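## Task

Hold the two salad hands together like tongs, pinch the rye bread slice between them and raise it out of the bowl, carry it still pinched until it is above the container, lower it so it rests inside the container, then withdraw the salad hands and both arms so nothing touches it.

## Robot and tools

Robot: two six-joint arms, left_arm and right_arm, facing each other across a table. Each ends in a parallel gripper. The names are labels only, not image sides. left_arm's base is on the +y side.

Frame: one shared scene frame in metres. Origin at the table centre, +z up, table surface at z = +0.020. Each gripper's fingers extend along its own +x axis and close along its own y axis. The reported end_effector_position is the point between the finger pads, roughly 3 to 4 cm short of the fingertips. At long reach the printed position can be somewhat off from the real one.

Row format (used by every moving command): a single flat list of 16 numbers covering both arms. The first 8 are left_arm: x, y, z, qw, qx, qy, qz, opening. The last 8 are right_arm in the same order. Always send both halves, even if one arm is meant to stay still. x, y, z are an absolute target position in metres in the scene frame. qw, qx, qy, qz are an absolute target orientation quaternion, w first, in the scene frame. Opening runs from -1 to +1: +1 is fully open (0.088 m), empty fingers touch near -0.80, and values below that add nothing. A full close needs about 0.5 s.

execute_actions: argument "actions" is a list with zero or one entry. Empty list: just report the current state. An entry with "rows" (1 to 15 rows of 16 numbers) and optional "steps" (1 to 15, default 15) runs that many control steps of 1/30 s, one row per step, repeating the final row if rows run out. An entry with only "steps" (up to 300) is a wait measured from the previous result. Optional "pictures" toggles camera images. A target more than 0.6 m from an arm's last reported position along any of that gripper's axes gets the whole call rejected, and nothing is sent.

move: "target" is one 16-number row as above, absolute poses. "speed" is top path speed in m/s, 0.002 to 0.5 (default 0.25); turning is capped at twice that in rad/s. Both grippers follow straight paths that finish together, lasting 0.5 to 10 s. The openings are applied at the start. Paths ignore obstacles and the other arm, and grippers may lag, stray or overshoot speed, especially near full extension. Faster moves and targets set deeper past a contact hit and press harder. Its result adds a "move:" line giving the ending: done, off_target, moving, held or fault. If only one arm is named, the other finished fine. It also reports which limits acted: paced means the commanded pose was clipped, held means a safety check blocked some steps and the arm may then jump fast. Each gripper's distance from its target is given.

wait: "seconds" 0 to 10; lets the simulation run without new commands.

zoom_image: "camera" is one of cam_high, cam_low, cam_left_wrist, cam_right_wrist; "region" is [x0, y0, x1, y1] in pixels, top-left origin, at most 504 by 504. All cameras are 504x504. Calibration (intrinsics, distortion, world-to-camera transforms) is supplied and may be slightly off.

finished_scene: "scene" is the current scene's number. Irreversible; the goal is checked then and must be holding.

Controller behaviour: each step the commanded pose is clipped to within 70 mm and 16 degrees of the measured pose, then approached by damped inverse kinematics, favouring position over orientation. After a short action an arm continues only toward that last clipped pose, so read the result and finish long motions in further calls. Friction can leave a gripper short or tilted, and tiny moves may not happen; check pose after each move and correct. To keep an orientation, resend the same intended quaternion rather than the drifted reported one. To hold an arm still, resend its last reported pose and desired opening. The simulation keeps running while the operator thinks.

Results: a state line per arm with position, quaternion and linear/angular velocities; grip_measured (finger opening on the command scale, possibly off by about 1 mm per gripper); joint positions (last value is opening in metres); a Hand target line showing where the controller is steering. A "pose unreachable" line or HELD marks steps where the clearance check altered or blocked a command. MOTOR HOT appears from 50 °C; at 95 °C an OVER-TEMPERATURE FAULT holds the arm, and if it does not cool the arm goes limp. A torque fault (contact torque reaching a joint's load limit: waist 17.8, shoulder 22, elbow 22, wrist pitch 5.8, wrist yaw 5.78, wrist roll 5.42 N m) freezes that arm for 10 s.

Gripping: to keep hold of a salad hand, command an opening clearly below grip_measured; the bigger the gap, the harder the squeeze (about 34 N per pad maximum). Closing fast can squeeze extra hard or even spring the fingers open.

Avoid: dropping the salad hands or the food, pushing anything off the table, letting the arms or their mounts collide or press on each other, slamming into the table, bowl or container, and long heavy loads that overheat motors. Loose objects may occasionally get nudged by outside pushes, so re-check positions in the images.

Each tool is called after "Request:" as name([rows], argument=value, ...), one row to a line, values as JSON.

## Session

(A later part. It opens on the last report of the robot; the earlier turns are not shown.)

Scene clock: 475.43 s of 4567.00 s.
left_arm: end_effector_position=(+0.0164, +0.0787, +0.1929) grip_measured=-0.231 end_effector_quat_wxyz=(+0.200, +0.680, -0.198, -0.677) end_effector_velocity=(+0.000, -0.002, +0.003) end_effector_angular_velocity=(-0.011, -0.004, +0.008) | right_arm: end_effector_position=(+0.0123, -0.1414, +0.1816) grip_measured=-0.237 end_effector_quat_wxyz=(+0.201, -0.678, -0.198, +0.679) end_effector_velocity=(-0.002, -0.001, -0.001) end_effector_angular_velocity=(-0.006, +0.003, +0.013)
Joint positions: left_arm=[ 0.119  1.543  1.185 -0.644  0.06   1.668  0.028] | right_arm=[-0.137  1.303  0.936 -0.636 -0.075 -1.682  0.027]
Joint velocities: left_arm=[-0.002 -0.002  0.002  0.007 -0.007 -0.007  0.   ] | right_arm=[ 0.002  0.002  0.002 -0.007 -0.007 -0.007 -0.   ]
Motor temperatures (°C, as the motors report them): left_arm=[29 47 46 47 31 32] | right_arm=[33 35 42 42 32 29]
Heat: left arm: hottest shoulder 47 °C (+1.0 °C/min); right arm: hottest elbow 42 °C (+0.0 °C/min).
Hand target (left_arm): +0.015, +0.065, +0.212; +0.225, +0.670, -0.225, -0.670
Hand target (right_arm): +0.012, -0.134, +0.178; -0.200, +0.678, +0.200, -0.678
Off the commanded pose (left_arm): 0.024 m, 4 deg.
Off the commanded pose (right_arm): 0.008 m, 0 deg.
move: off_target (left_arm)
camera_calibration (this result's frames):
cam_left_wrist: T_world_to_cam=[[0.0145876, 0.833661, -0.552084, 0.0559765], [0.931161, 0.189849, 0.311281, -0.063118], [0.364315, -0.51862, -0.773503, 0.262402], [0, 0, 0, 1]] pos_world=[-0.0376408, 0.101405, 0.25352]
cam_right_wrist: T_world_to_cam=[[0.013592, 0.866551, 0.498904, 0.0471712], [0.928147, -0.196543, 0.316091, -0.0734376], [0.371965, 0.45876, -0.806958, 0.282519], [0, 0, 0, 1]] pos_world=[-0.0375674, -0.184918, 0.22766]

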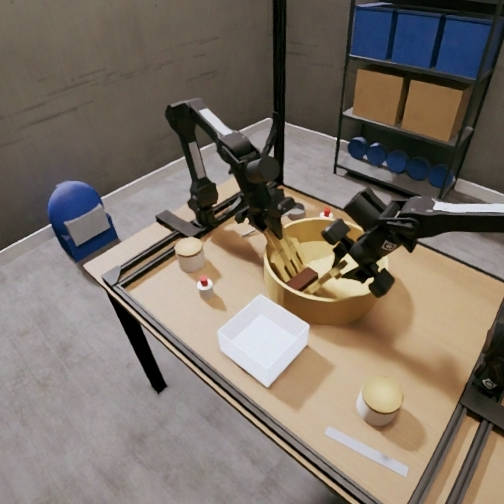

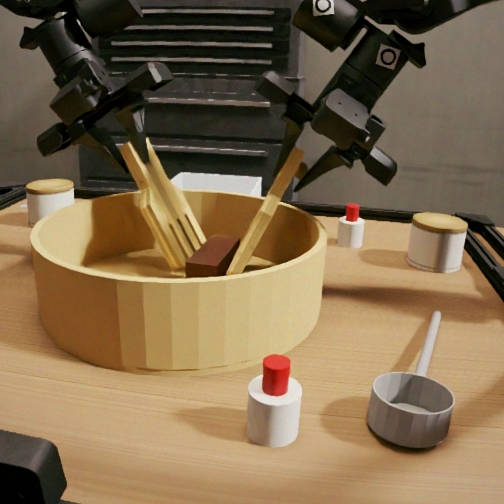

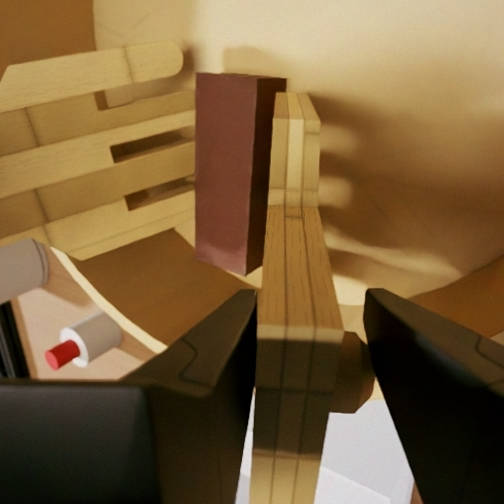

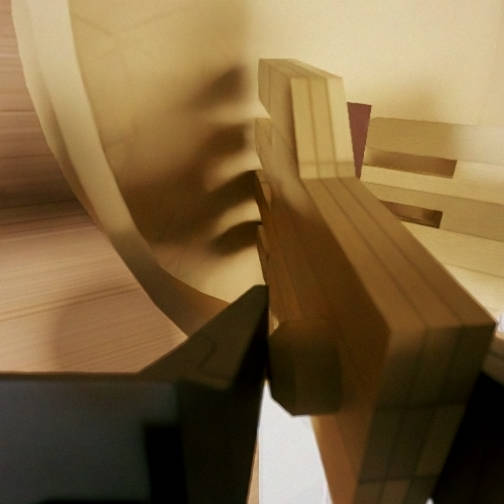

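Request:
move(target=[0.015,0.066,0.232,0.225,0.67,-0.225,-0.67,-1,0.012,-0.134,0.182,0.2,-0.678,-0.2,0.678,-1], speed=0.02)

Request:
zoom_image(camera="cam_low", region=[110,170,310,300])

Scene clock: 478.23 s of 4567.00 s.
left_arm: end_effector_position=(+0.0152, +0.0768, +0.2112) grip_measured=-0.230 end_effector_quat_wxyz=(+0.202, +0.677, -0.198, -0.680) end_effector_velocity=(-0.001, +0.006, -0.003) end_effector_angular_velocity=(+0.032, +0.002, +0.008) | right_arm: end_effector_position=(+0.0125, -0.1398, +0.1827) grip_measured=-0.237 end_effector_quat_wxyz=(+0.201, -0.678, -0.196, +0.680) end_effector_velocity=(+0.002, +0.002, +0.002) end_effector_angular_velocity=(+0.011, -0.012, -0.000)
Joint positions: left_arm=[ 0.118  1.543  1.256 -0.714  0.066  1.664  0.028] | right_arm=[-0.137  1.311  0.948 -0.642 -0.074 -1.678  0.027]
Joint velocities: left_arm=[-0.002 -0.002  0.002 -0.037 -0.007 -0.007 -0.   ] | right_arm=[-0.002 -0.002  0.002  0.007  0.007 -0.007 -0.   ]
Motor temperatures (°C, as the motors report them): left_arm=[29 47 46 48 31 32] | right_arm=[33 35 42 43 32 29]
Heat: left arm: hottest wrist pitch 48 °C (+2.0 °C/min); right arm: hottest wrist pitch 43 °C (+1.0 °C/min).
Hand target (left_arm): +0.015, +0.067, +0.232; +0.225, +0.670, -0.225, -0.670
Hand target (right_arm): +0.012, -0.134, +0.182; -0.200, +0.678, +0.200, -0.678
Off the commanded pose (left_arm): 0.023 m, 4 deg.
Off the commanded pose (right_arm): 0.006 m, 1 deg.
move: off_target (left_arm)
camera_calibration (this result's frames):
cam_left_wrist: T_world_to_cam=[[0.0109663, 0.832428, -0.554025, 0.0682094], [0.933821, 0.189602, 0.303364, -0.0656259], [0.357573, -0.520686, -0.775259, 0.276633], [0, 0, 0, 1]] pos_world=[-0.0383817, 0.0997026, 0.272161]
cam_right_wrist: T_world_to_cam=[[0.0176779, 0.868026, 0.496204, 0.0458657], [0.92823, -0.198689, 0.314503, -0.0736412], [0.371587, 0.455032, -0.80924, 0.282555], [0, 0, 0, 1]] pos_world=[-0.0374487, -0.183016, 0.229056]

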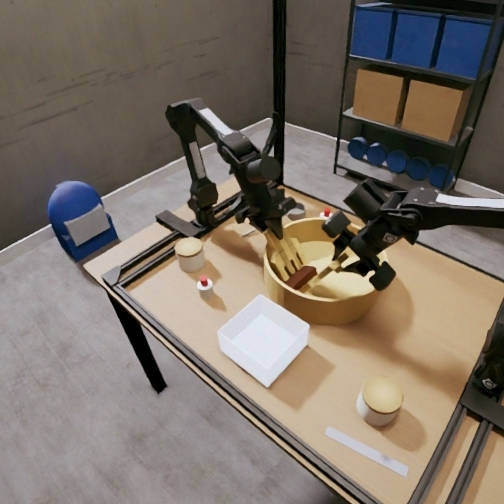

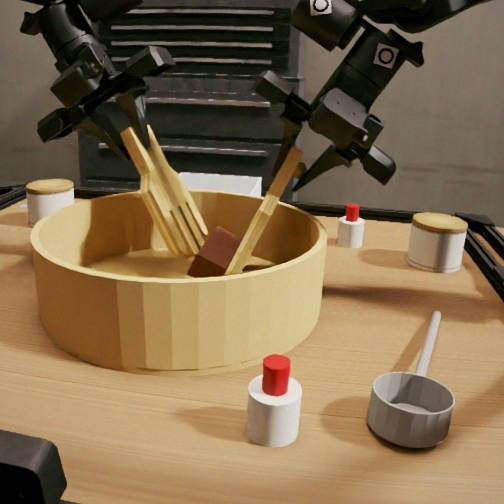

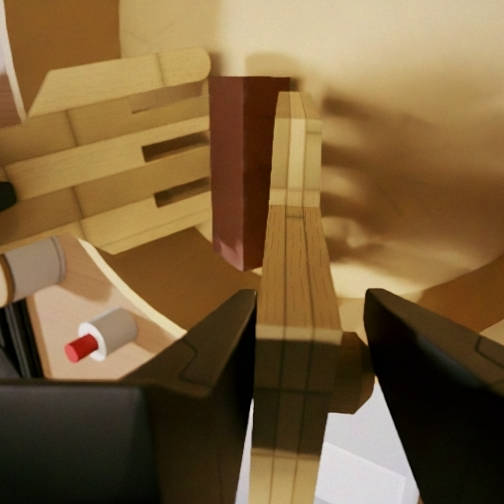

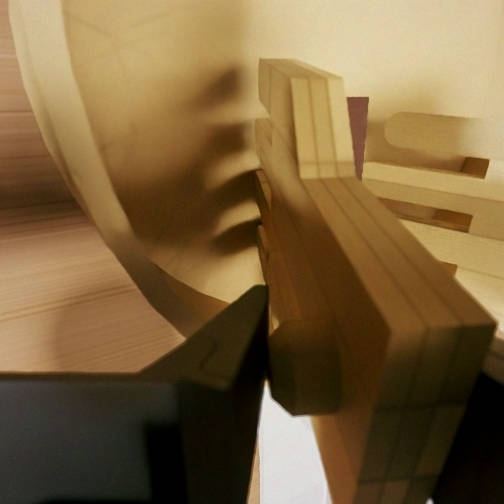

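Region (110, 170, 310, 300) of cam_low's 504x504 image, scaled by 2.520, with more detail than that image has; it fills the top 328 rows of this view, and the rest is white.

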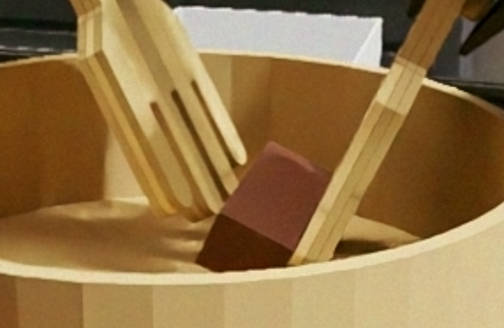

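Request:
move(target=[0.015,0.066,0.325,0.225,0.67,-0.225,-0.67,-1,0.012,-0.132,0.296,0.21,-0.675,-0.21,0.675,-1], speed=0.06)

Scene clock: 480.83 s of 4567.00 s.
left_arm: end_effector_position=(+0.0163, +0.0676, +0.3206) grip_measured=-0.230 end_effector_quat_wxyz=(+0.222, +0.673, -0.220, -0.671) end_effector_velocity=(-0.002, -0.003, -0.003) end_effector_angular_velocity=(+0.011, +0.003, -0.013) | right_arm: end_effector_position=(+0.0130, -0.1332, +0.2918) grip_measured=-0.238 end_effector_quat_wxyz=(+0.209, -0.676, -0.205, +0.676) end_effector_velocity=(-0.003, -0.001, -0.002) end_effector_angular_velocity=(-0.019, +0.009, +0.028)
Joint positions: left_arm=[ 0.118  1.596  1.72  -1.061  0.066  1.664  0.028] | right_arm=[-0.136  1.353  1.404 -1.032 -0.074 -1.678  0.027]
Joint velocities: left_arm=[-0.002  0.017  0.012 -0.007  0.007  0.007 -0.   ] | right_arm=[-0.002  0.012  0.012 -0.022 -0.022 -0.022  0.   ]
Motor temperatures (°C, as the motors report them): left_arm=[29 46 47 48 31 32] | right_arm=[33 35 42 42 32 29]
Heat: left arm: hottest wrist pitch 48 °C (+2.0 °C/min); right arm: hottest elbow 42 °C (+0.0 °C/min).
Hand target (left_arm): +0.015, +0.065, +0.325; +0.225, +0.670, -0.225, -0.670
Hand target (right_arm): +0.012, -0.131, +0.296; -0.210, +0.675, +0.210, -0.675
Off the commanded pose (left_arm): 0.005 m, 1 deg.
Off the commanded pose (right_arm): 0.004 m, 1 deg.
move: done
camera_calibration (this result's frames):
cam_left_wrist: T_world_to_cam=[[0.0153493, 0.795511, -0.605745, 0.15551], [0.931549, 0.208736, 0.297734, -0.0975487], [0.363291, -0.568851, -0.737854, 0.347447], [0, 0, 0, 1]] pos_world=[-0.03774, 0.0942978, 0.379608]
cam_right_wrist: T_world_to_cam=[[0.0149578, 0.855398, 0.517756, -0.0219741], [0.927389, -0.205449, 0.312636, -0.107475], [0.3738, 0.475484, -0.796359, 0.366551], [0, 0, 0, 1]] pos_world=[-0.037017, -0.177573, 0.336884]

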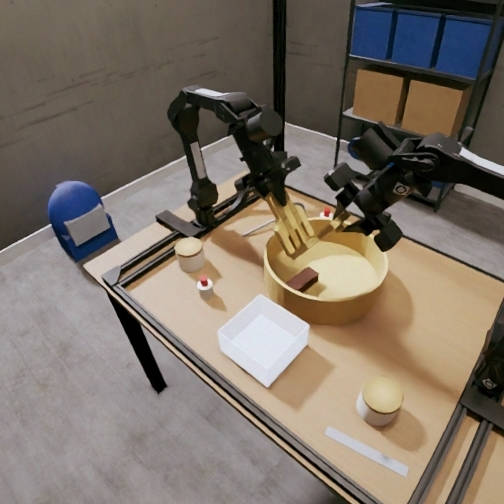

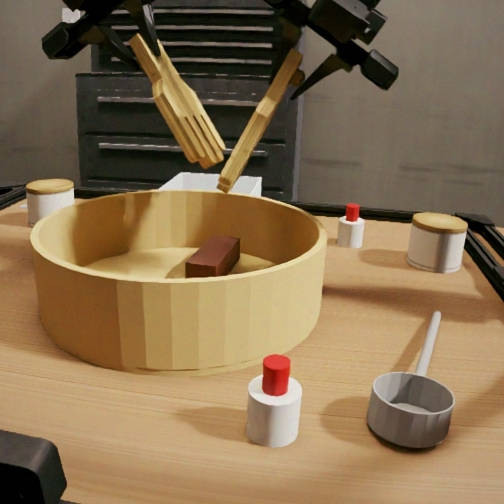

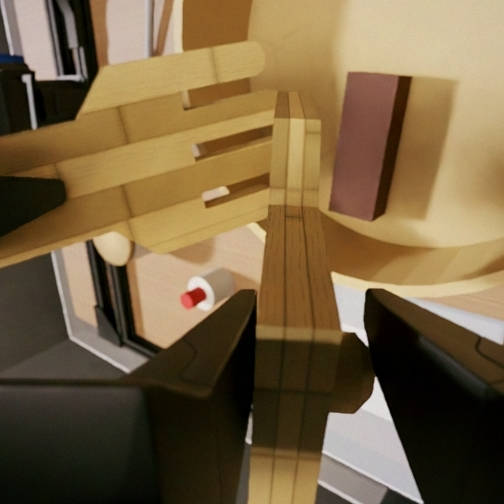

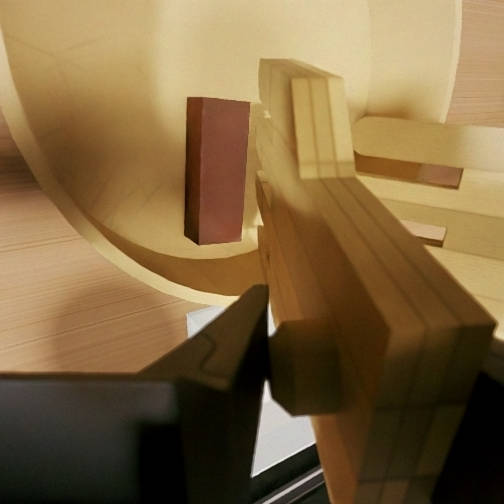

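Request:
move(target=[0.015,0.115,0.235,0.2,0.678,-0.2,-0.678,-1,0.012,-0.168,0.23,0.22,-0.672,-0.22,0.672,-1], speed=0.08)

Request:
move(target=[0.015,0.11,0.186,0.2,0.678,-0.2,-0.678,-1,0.012,-0.165,0.178,0.22,-0.672,-0.22,0.672,-1], speed=0.05)

Request:
move(target=[0.015,0.066,0.183,0.2,0.678,-0.2,-0.678,-1,0.012,-0.144,0.173,0.22,-0.672,-0.22,0.672,-1], speed=0.03)

Request:
move(target=[0.015,0.062,0.226,0.225,0.67,-0.225,-0.67,-1,0.012,-0.142,0.175,0.22,-0.672,-0.22,0.672,-1], speed=0.03)

Request:
zoom_image(camera="cam_low", region=[110,170,310,300])

Scene clock: 484.33 s of 4567.00 s.
left_arm: end_effector_position=(+0.0149, +0.1141, +0.2331) grip_measured=-0.232 end_effector_quat_wxyz=(+0.196, +0.680, -0.195, -0.679) end_effector_velocity=(+0.004, +0.004, +0.002) end_effector_angular_velocity=(-0.010, -0.016, +0.020) | right_arm: end_effector_position=(+0.0116, -0.1678, +0.2297) grip_measured=-0.238 end_effector_quat_wxyz=(+0.217, -0.673, -0.216, +0.673) end_effector_velocity=(-0.002, -0.002, -0.002) end_effector_angular_velocity=(+0.005, +0.013, +0.011)
Joint positions: left_arm=[ 0.13   1.411  1.229 -0.831  0.066  1.68   0.028] | right_arm=[-0.154  1.157  1.008 -0.803 -0.089 -1.695  0.027]
Joint velocities: left_arm=[ 0.002 -0.022 -0.017  0.007 -0.022 -0.007 -0.   ] | right_arm=[-0.007 -0.012 -0.017  0.007 -0.022 -0.007 -0.   ]
Motor temperatures (°C, as the motors report them): left_arm=[29 46 47 47 31 32] | right_arm=[33 35 42 42 32 29]
Heat: left arm: hottest elbow 47 °C (+1.0 °C/min); right arm: hottest elbow 42 °C (+0.0 °C/min).
Hand target (left_arm): +0.015, +0.116, +0.235; +0.200, +0.678, -0.200, -0.678
Hand target (right_arm): +0.012, -0.168, +0.230; -0.220, +0.672, +0.220, -0.672
Off the commanded pose (left_arm): 0.002 m, 1 deg.
Off the commanded pose (right_arm): 0.001 m, 1 deg.
move: done
camera_calibration (this result's frames):
cam_left_wrist: T_world_to_cam=[[0.0167077, 0.838639, -0.544432, 0.0463206], [0.93192, 0.18423, 0.312385, -0.0805141], [0.362279, -0.512586, -0.778466, 0.312906], [0, 0, 0, 1]] pos_world=[-0.0391004, 0.136378, 0.293956]
cam_right_wrist: T_world_to_cam=[[0.0108275, 0.839954, 0.542549, 0.0315307], [0.927371, -0.211364, 0.308719, -0.0940059], [0.373985, 0.499802, -0.781238, 0.334687], [0, 0, 0, 1]] pos_world=[-0.038331, -0.213631, 0.273385]

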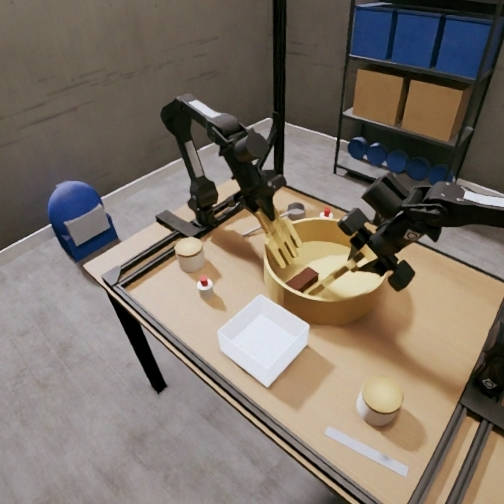

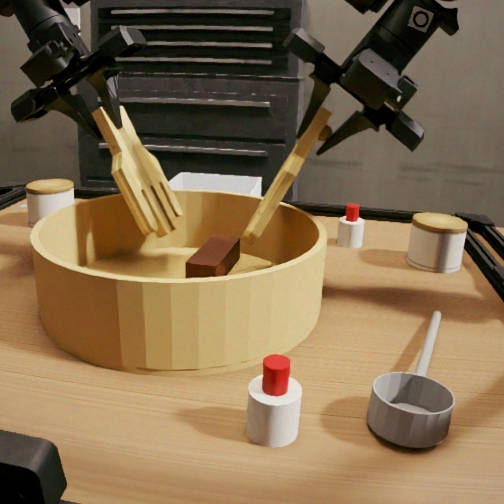

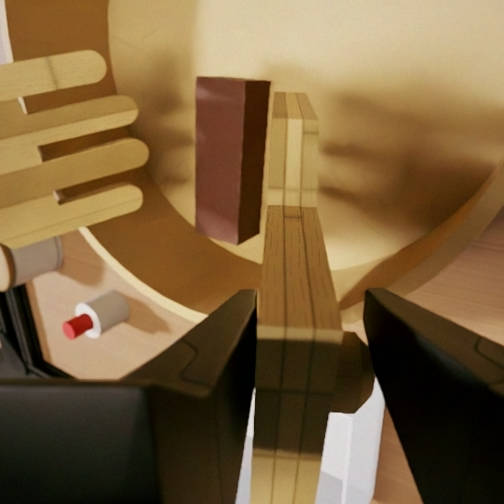

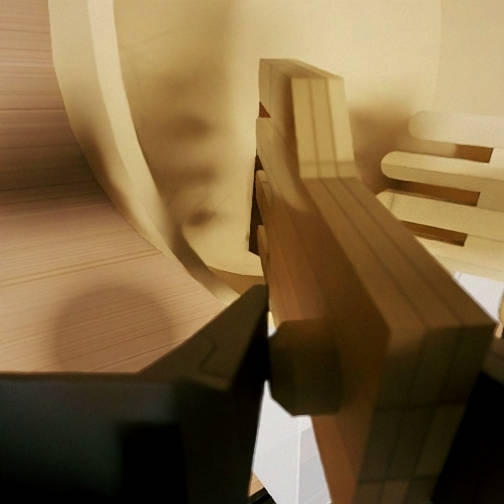

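Scene clock: 485.70 s of 4567.00 s.
left_arm: end_effector_position=(+0.0140, +0.1093, +0.1917) grip_measured=-0.233 end_effector_quat_wxyz=(+0.203, +0.676, -0.206, -0.678) end_effector_velocity=(-0.002, +0.008, -0.008) end_effector_angular_velocity=(+0.037, +0.011, +0.015) | right_arm: end_effector_position=(+0.0105, -0.1629, +0.1853) grip_measured=-0.238 end_effector_quat_wxyz=(+0.224, -0.669, -0.229, +0.671) end_effector_velocity=(-0.001, -0.002, -0.006) end_effector_angular_velocity=(-0.011, -0.006, +0.019)
Joint positions: left_arm=[ 0.129  1.417  1.058 -0.63   0.074  1.682  0.028] | right_arm=[-0.152  1.157  0.816 -0.583 -0.098 -1.697  0.027]
Joint velocities: left_arm=[-0.007 -0.002 -0.017 -0.022 -0.007 -0.022 -0.   ] | right_arm=[-0.002  0.002 -0.017  0.007 -0.007 -0.022 -0.   ]
Motor temperatures (°C, as the motors report them): left_arm=[29 46 47 47 31 32] | right_arm=[33 35 42 42 32 29]
Heat: left arm: hottest elbow 47 °C (+1.0 °C/min); right arm: hottest elbow 42 °C (+0.0 °C/min).
Hand target (left_arm): +0.015, +0.111, +0.186; +0.200, +0.678, -0.200, -0.678
Hand target (right_arm): +0.012, -0.166, +0.178; -0.220, +0.672, +0.220, -0.672
Off the commanded pose (left_arm): 0.006 m, 1 deg.
Off the commanded pose (right_arm): 0.008 m, 1 deg.
move: done
camera_calibration (this result's frames):
cam_left_wrist: T_world_to_cam=[[0.0204813, 0.824843, -0.56499, 0.0331623], [0.933813, 0.186102, 0.305547, -0.0648704], [0.357174, -0.533853, -0.766438, 0.278603], [0, 0, 0, 1]] pos_world=[-0.0396121, 0.133452, 0.252089]
cam_right_wrist: T_world_to_cam=[[0.0040799, 0.823706, 0.567002, 0.0444325], [0.929786, -0.211829, 0.301042, -0.0768165], [0.368078, 0.525962, -0.766735, 0.299591], [0, 0, 0, 1]] pos_world=[-0.0390314, -0.210445, 0.227639]

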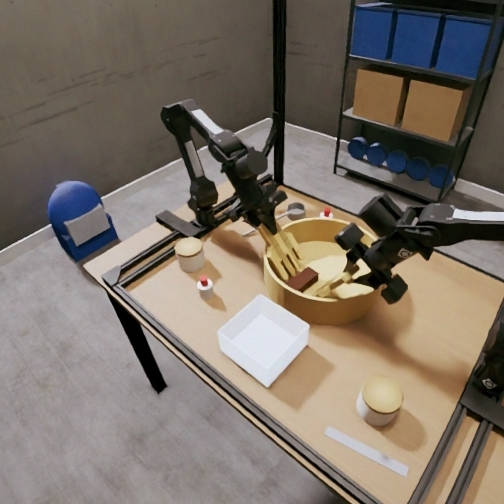

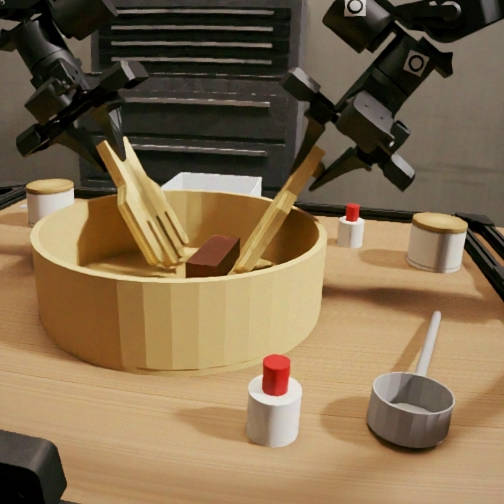

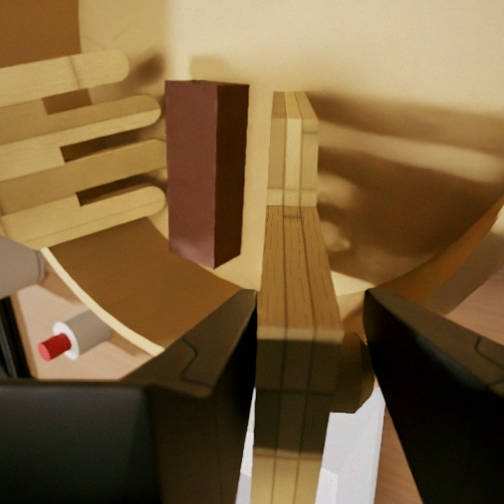

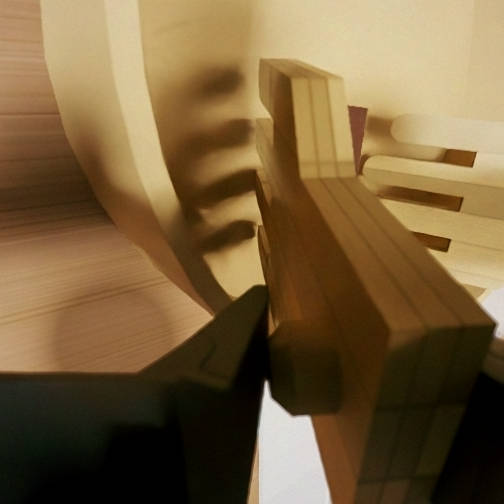

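Scene clock: 487.40 s of 4567.00 s.
left_arm: end_effector_position=(+0.0153, +0.0797, +0.1880) grip_measured=-0.233 end_effector_quat_wxyz=(+0.197, +0.679, -0.196, -0.680) end_effector_velocity=(-0.000, +0.004, -0.002) end_effector_angular_velocity=(+0.032, +0.009, +0.020) | right_arm: end_effector_position=(+0.0114, -0.1512, +0.1764) grip_measured=-0.238 end_effector_quat_wxyz=(+0.220, -0.670, -0.220, +0.674) end_effector_velocity=(-0.000, +0.002, +0.001) end_effector_angular_velocity=(+0.008, +0.000, +0.008)
Joint positions: left_arm=[ 0.118  1.547  1.172 -0.636  0.063  1.67   0.028] | right_arm=[-0.146  1.226  0.832 -0.551 -0.09  -1.688  0.027]
Joint velocities: left_arm=[-0.002  0.007  0.012 -0.037 -0.007 -0.022 -0.   ] | right_arm=[-0.002  0.002  0.002  0.007 -0.007 -0.007 -0.   ]
Motor temperatures (°C, as the motors report them): left_arm=[29 46 47 47 31 32] | right_arm=[33 35 42 42 32 29]
Heat: left arm: hottest elbow 47 °C (+1.0 °C/min); right arm: hottest elbow 42 °C (+0.0 °C/min).
Hand target (left_arm): +0.015, +0.067, +0.183; +0.200, +0.678, -0.200, -0.678
Hand target (right_arm): +0.012, -0.144, +0.173; -0.220, +0.672, +0.220, -0.672
Off the commanded pose (left_arm): 0.015 m, 1 deg.
Off the commanded pose (right_arm): 0.008 m, 0 deg.
move: off_target (left_arm)
camera_calibration (this result's frames):
cam_left_wrist: T_world_to_cam=[[0.0164947, 0.83775, -0.545804, 0.0509398], [0.93303, 0.18333, 0.309589, -0.0599197], [0.359421, -0.514358, -0.778622, 0.26024], [0, 0, 0, 1]] pos_world=[-0.0384691, 0.102167, 0.248982]
cam_right_wrist: T_world_to_cam=[[0.0105143, 0.834921, 0.550269, 0.0444626], [0.92941, -0.211176, 0.302658, -0.0727711], [0.368899, 0.508243, -0.778205, 0.285614], [0, 0, 0, 1]] pos_world=[-0.038196, -0.197652, 0.219825]

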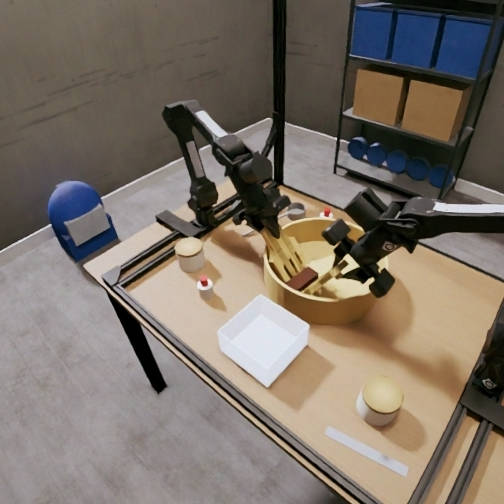

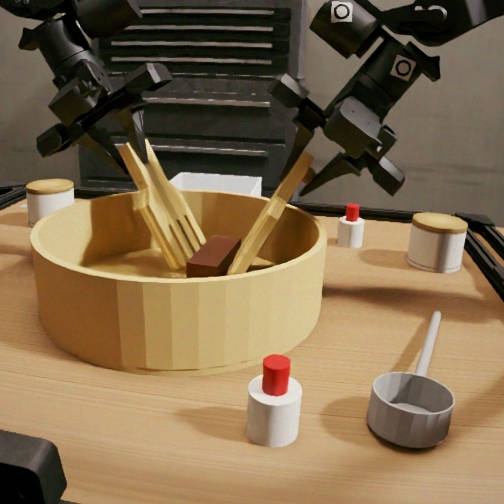

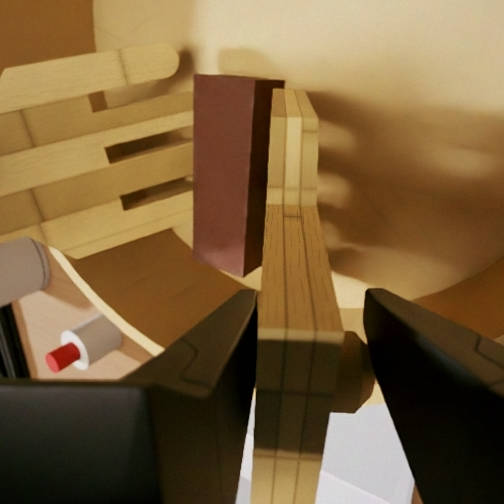

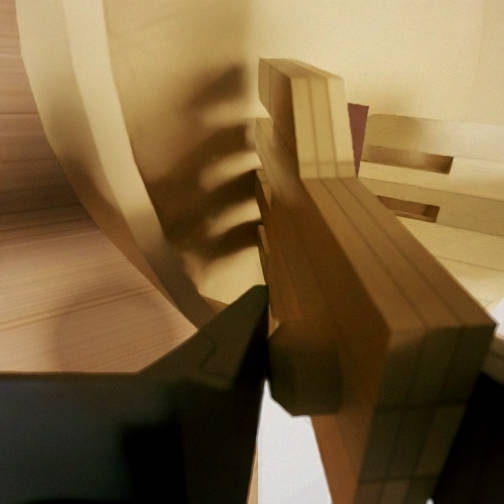

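Scene clock: 489.07 s of 4567.00 s.
left_arm: end_effector_position=(+0.0152, +0.0782, +0.2050) grip_measured=-0.232 end_effector_quat_wxyz=(+0.199, +0.678, -0.194, -0.680) end_effector_velocity=(+0.000, +0.000, +0.003) end_effector_angular_velocity=(-0.002, -0.010, -0.005) | right_arm: end_effector_position=(+0.0120, -0.1484, +0.1770) grip_measured=-0.238 end_effector_quat_wxyz=(+0.222, -0.670, -0.217, +0.674) end_effector_velocity=(-0.000, +0.001, +0.001) end_effector_angular_velocity=(+0.008, -0.008, +0.020)
Joint positions: left_arm=[ 0.117  1.545  1.238 -0.703  0.063  1.663  0.028] | right_arm=[-0.146  1.239  0.844 -0.552 -0.089 -1.68   0.027]
Joint velocities: left_arm=[-0.002 -0.002  0.007 -0.007 -0.007  0.007  0.   ] | right_arm=[-0.002 -0.002 -0.002  0.007 -0.007 -0.022 -0.   ]
Motor temperatures (°C, as the motors report them): left_arm=[29 46 47 48 31 32] | right_arm=[33 35 42 42 32 29]
Heat: left arm: hottest wrist pitch 48 °C (+2.0 °C/min); right arm: hottest elbow 42 °C (+1.0 °C/min).
Hand target (left_arm): +0.015, +0.063, +0.226; +0.225, +0.670, -0.225, -0.670
Hand target (right_arm): +0.012, -0.142, +0.175; -0.220, +0.672, +0.220, -0.672
Off the commanded pose (left_arm): 0.027 m, 5 deg.
Off the commanded pose (right_arm): 0.007 m, 1 deg.
move: off_target (left_arm)
camera_calibration (this result's frames):
cam_left_wrist: T_world_to_cam=[[0.0106989, 0.837403, -0.546482, 0.0616578], [0.933192, 0.187967, 0.306301, -0.0644714], [0.359218, -0.51325, -0.779447, 0.272794], [0, 0, 0, 1]] pos_world=[-0.038488, 0.100498, 0.266071]
cam_right_wrist: T_world_to_cam=[[0.0180421, 0.835977, 0.548468, 0.0421705], [0.929055, -0.216744, 0.2998, -0.0731621], [0.369503, 0.504148, -0.780579, 0.284259], [0, 0, 0, 1]] pos_world=[-0.0378237, -0.19442, 0.220691]

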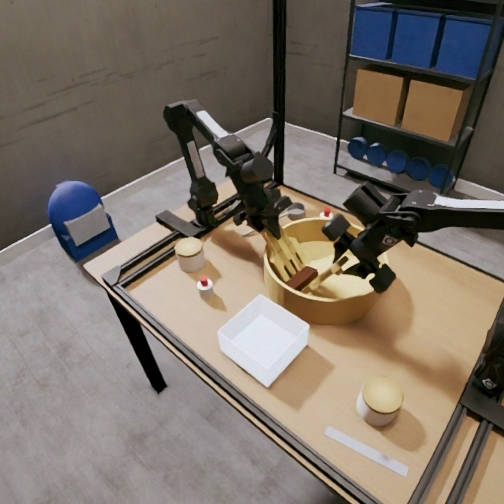

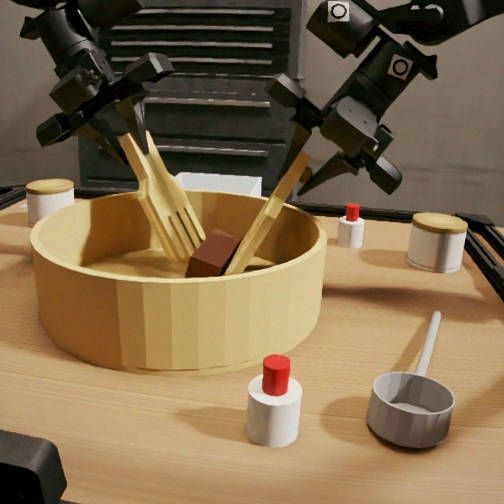

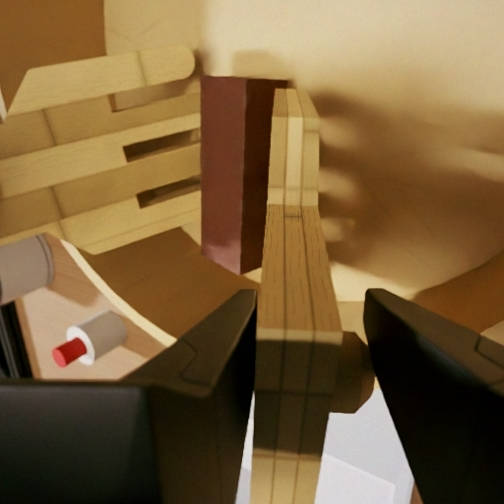

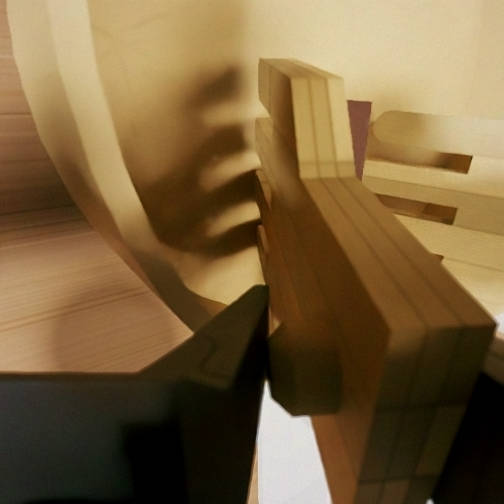

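Region (110, 170, 310, 300) of cam_low's 504x504 image, scaled by 2.520, with more detail than that image has; it fills the top 328 rows of this view, and the rest is white.

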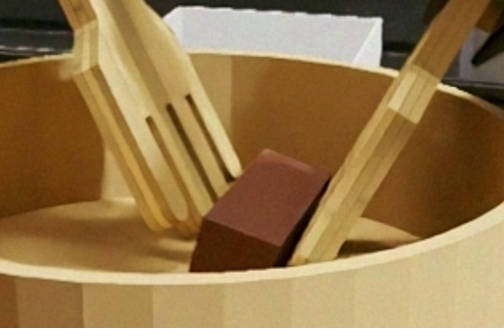

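Request:
execute_actions([
  {"rows":[[0.015,0.064,0.228,0.225,0.67,-0.225,-0.67,-1,0.012,-0.138,0.182,0.225,-0.67,-0.225,0.67,-1],[0.015,0.064,0.231,0.225,0.67,-0.225,-0.67,-1,0.012,-0.137,0.188,0.225,-0.67,-0.225,0.67,-1],[0.015,0.064,0.235,0.225,0.67,-0.225,-0.67,-1,0.012,-0.136,0.194,0.225,-0.67,-0.225,0.67,-1],[0.015,0.064,0.24,0.225,0.67,-0.225,-0.67,-1,0.012,-0.136,0.2,0.225,-0.67,-0.225,0.67,-1],[0.015,0.064,0.246,0.225,0.67,-0.225,-0.67,-1,0.012,-0.136,0.206,0.225,-0.67,-0.225,0.67,-1],[0.015,0.064,0.252,0.225,0.67,-0.225,-0.67,-1,0.012,-0.136,0.212,0.225,-0.67,-0.225,0.67,-1],[0.015,0.064,0.258,0.225,0.67,-0.225,-0.67,-1,0.012,-0.136,0.218,0.225,-0.67,-0.225,0.67,-1]],"steps":15},
])

Request:
zoom_image(camera="cam_low", region=[110,170,310,300])

Scene clock: 490.87 s of 4567.00 s.
left_arm: end_effector_position=(+0.0157, +0.0668, +0.2515) grip_measured=-0.229 end_effector_quat_wxyz=(+0.221, +0.672, -0.219, -0.672) end_effector_velocity=(+0.000, +0.001, +0.015) end_effector_angular_velocity=(-0.005, -0.005, +0.023) | right_arm: end_effector_position=(+0.0132, -0.1447, +0.2015) grip_measured=-0.237 end_effector_quat_wxyz=(+0.212, -0.676, -0.205, +0.676) end_effector_velocity=(+0.003, +0.005, +0.021) end_effector_angular_velocity=(+0.021, -0.005, -0.013)
Joint positions: left_arm=[ 0.117  1.542  1.385 -0.784  0.068  1.663  0.028] | right_arm=[-0.143  1.265  0.976 -0.687 -0.078 -1.68   0.027]
Joint velocities: left_arm=[-0.007 -0.002  0.056 -0.051 -0.022 -0.022 -0.   ] | right_arm=[-0.002  0.002  0.076 -0.051  0.007  0.007 -0.   ]
Motor temperatures (°C, as the motors report them): left_arm=[29 46 48 49 31 32] | right_arm=[33 35 42 42 32 29]
Heat: left arm: hottest wrist pitch 49 °C (+3.0 °C/min); right arm: hottest elbow 42 °C (+1.0 °C/min). Fold the left arm in close to its base before you think long.
Hand target (left_arm): +0.015, +0.064, +0.258; +0.225, +0.670, -0.225, -0.670
Hand target (right_arm): +0.012, -0.136, +0.218; -0.225, +0.670, +0.225, -0.670
Off the commanded pose (left_arm): 0.007 m, 1 deg.
Off the commanded pose (right_arm): 0.019 m, 3 deg.
MOTOR HOT: a motor of the left arm reached 50 °C. Now the hottest motor of the left arm, joint 4 (wrist pitch), reports 49 °C. The temperature limit of the motors' drives, at which the controller stops that arm, is 95 °C. To cool a motor, set the load down, stop pushing, or move to a pose that needs little force.
Steps of this call (steps 1 to 39: nothing new was sent; steps 40 to 54: all 15 steps of this action). Readings (end_effector_position):
40: left_arm (+0.0153, +0.0771, +0.2068) | right_arm (+0.0121, -0.1477, +0.1778)
41: left_arm (+0.0153, +0.0770, +0.2072) | right_arm (+0.0121, -0.1472, +0.1788)
43: left_arm (+0.0153, +0.0763, +0.2107) | right_arm (+0.0125, -0.1459, +0.1814)
47: left_arm (+0.0158, +0.0703, +0.2323) | right_arm (+0.0132, -0.1458, +0.1908)
54: the state above
camera_calibration (this result's frames):
cam_left_wrist: T_world_to_cam=[[0.0152653, 0.797258, -0.603445, 0.113525], [0.932313, 0.206744, 0.29673, -0.0759338], [0.361329, -0.56713, -0.740138, 0.296695], [0, 0, 0, 1]] pos_world=[-0.0381434, 0.0934548, 0.310633]
cam_right_wrist: T_world_to_cam=[[0.0187713, 0.852971, 0.52162, 0.0333933], [0.926972, -0.210347, 0.310608, -0.0821055], [0.37466, 0.477697, -0.794629, 0.300006], [0, 0, 0, 1]] pos_world=[-0.0369176, -0.189066, 0.246477]

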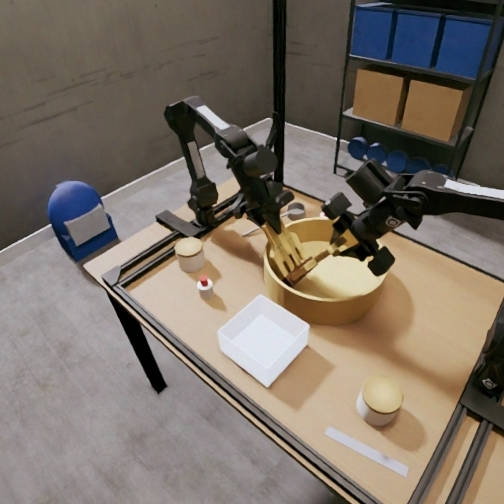

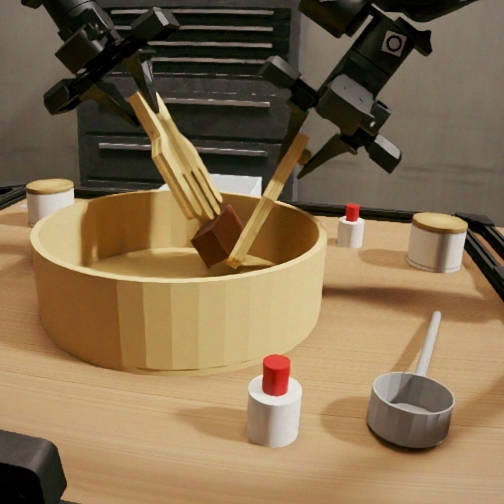

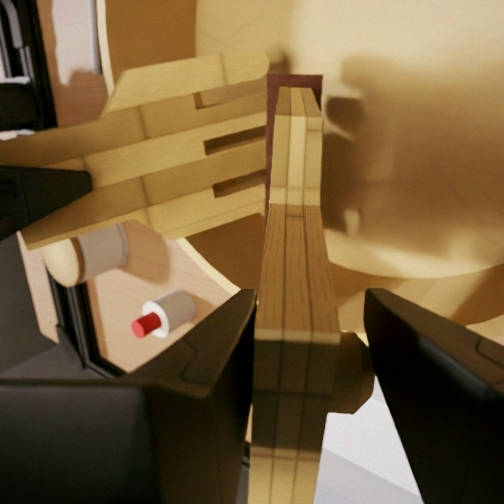

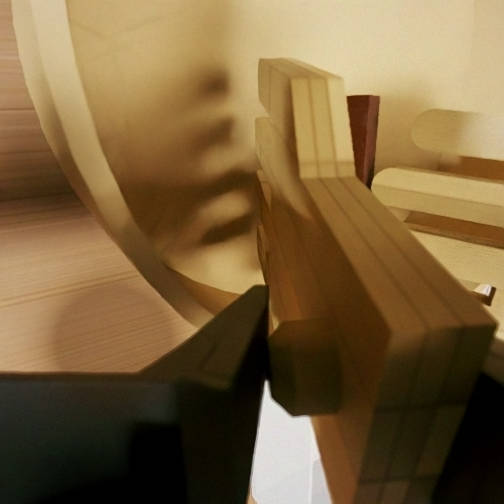

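Region (110, 170, 310, 300) of cam_low's 504x504 image, scaled by 2.520, with more detail than that image has; it fills the top 328 rows of this view, and the rest is white.

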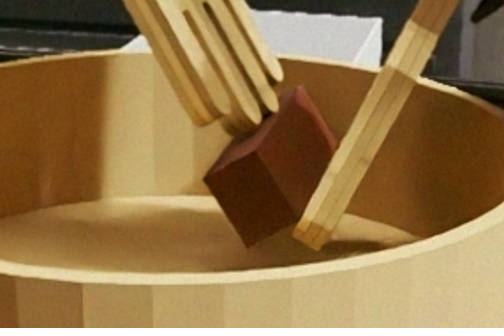

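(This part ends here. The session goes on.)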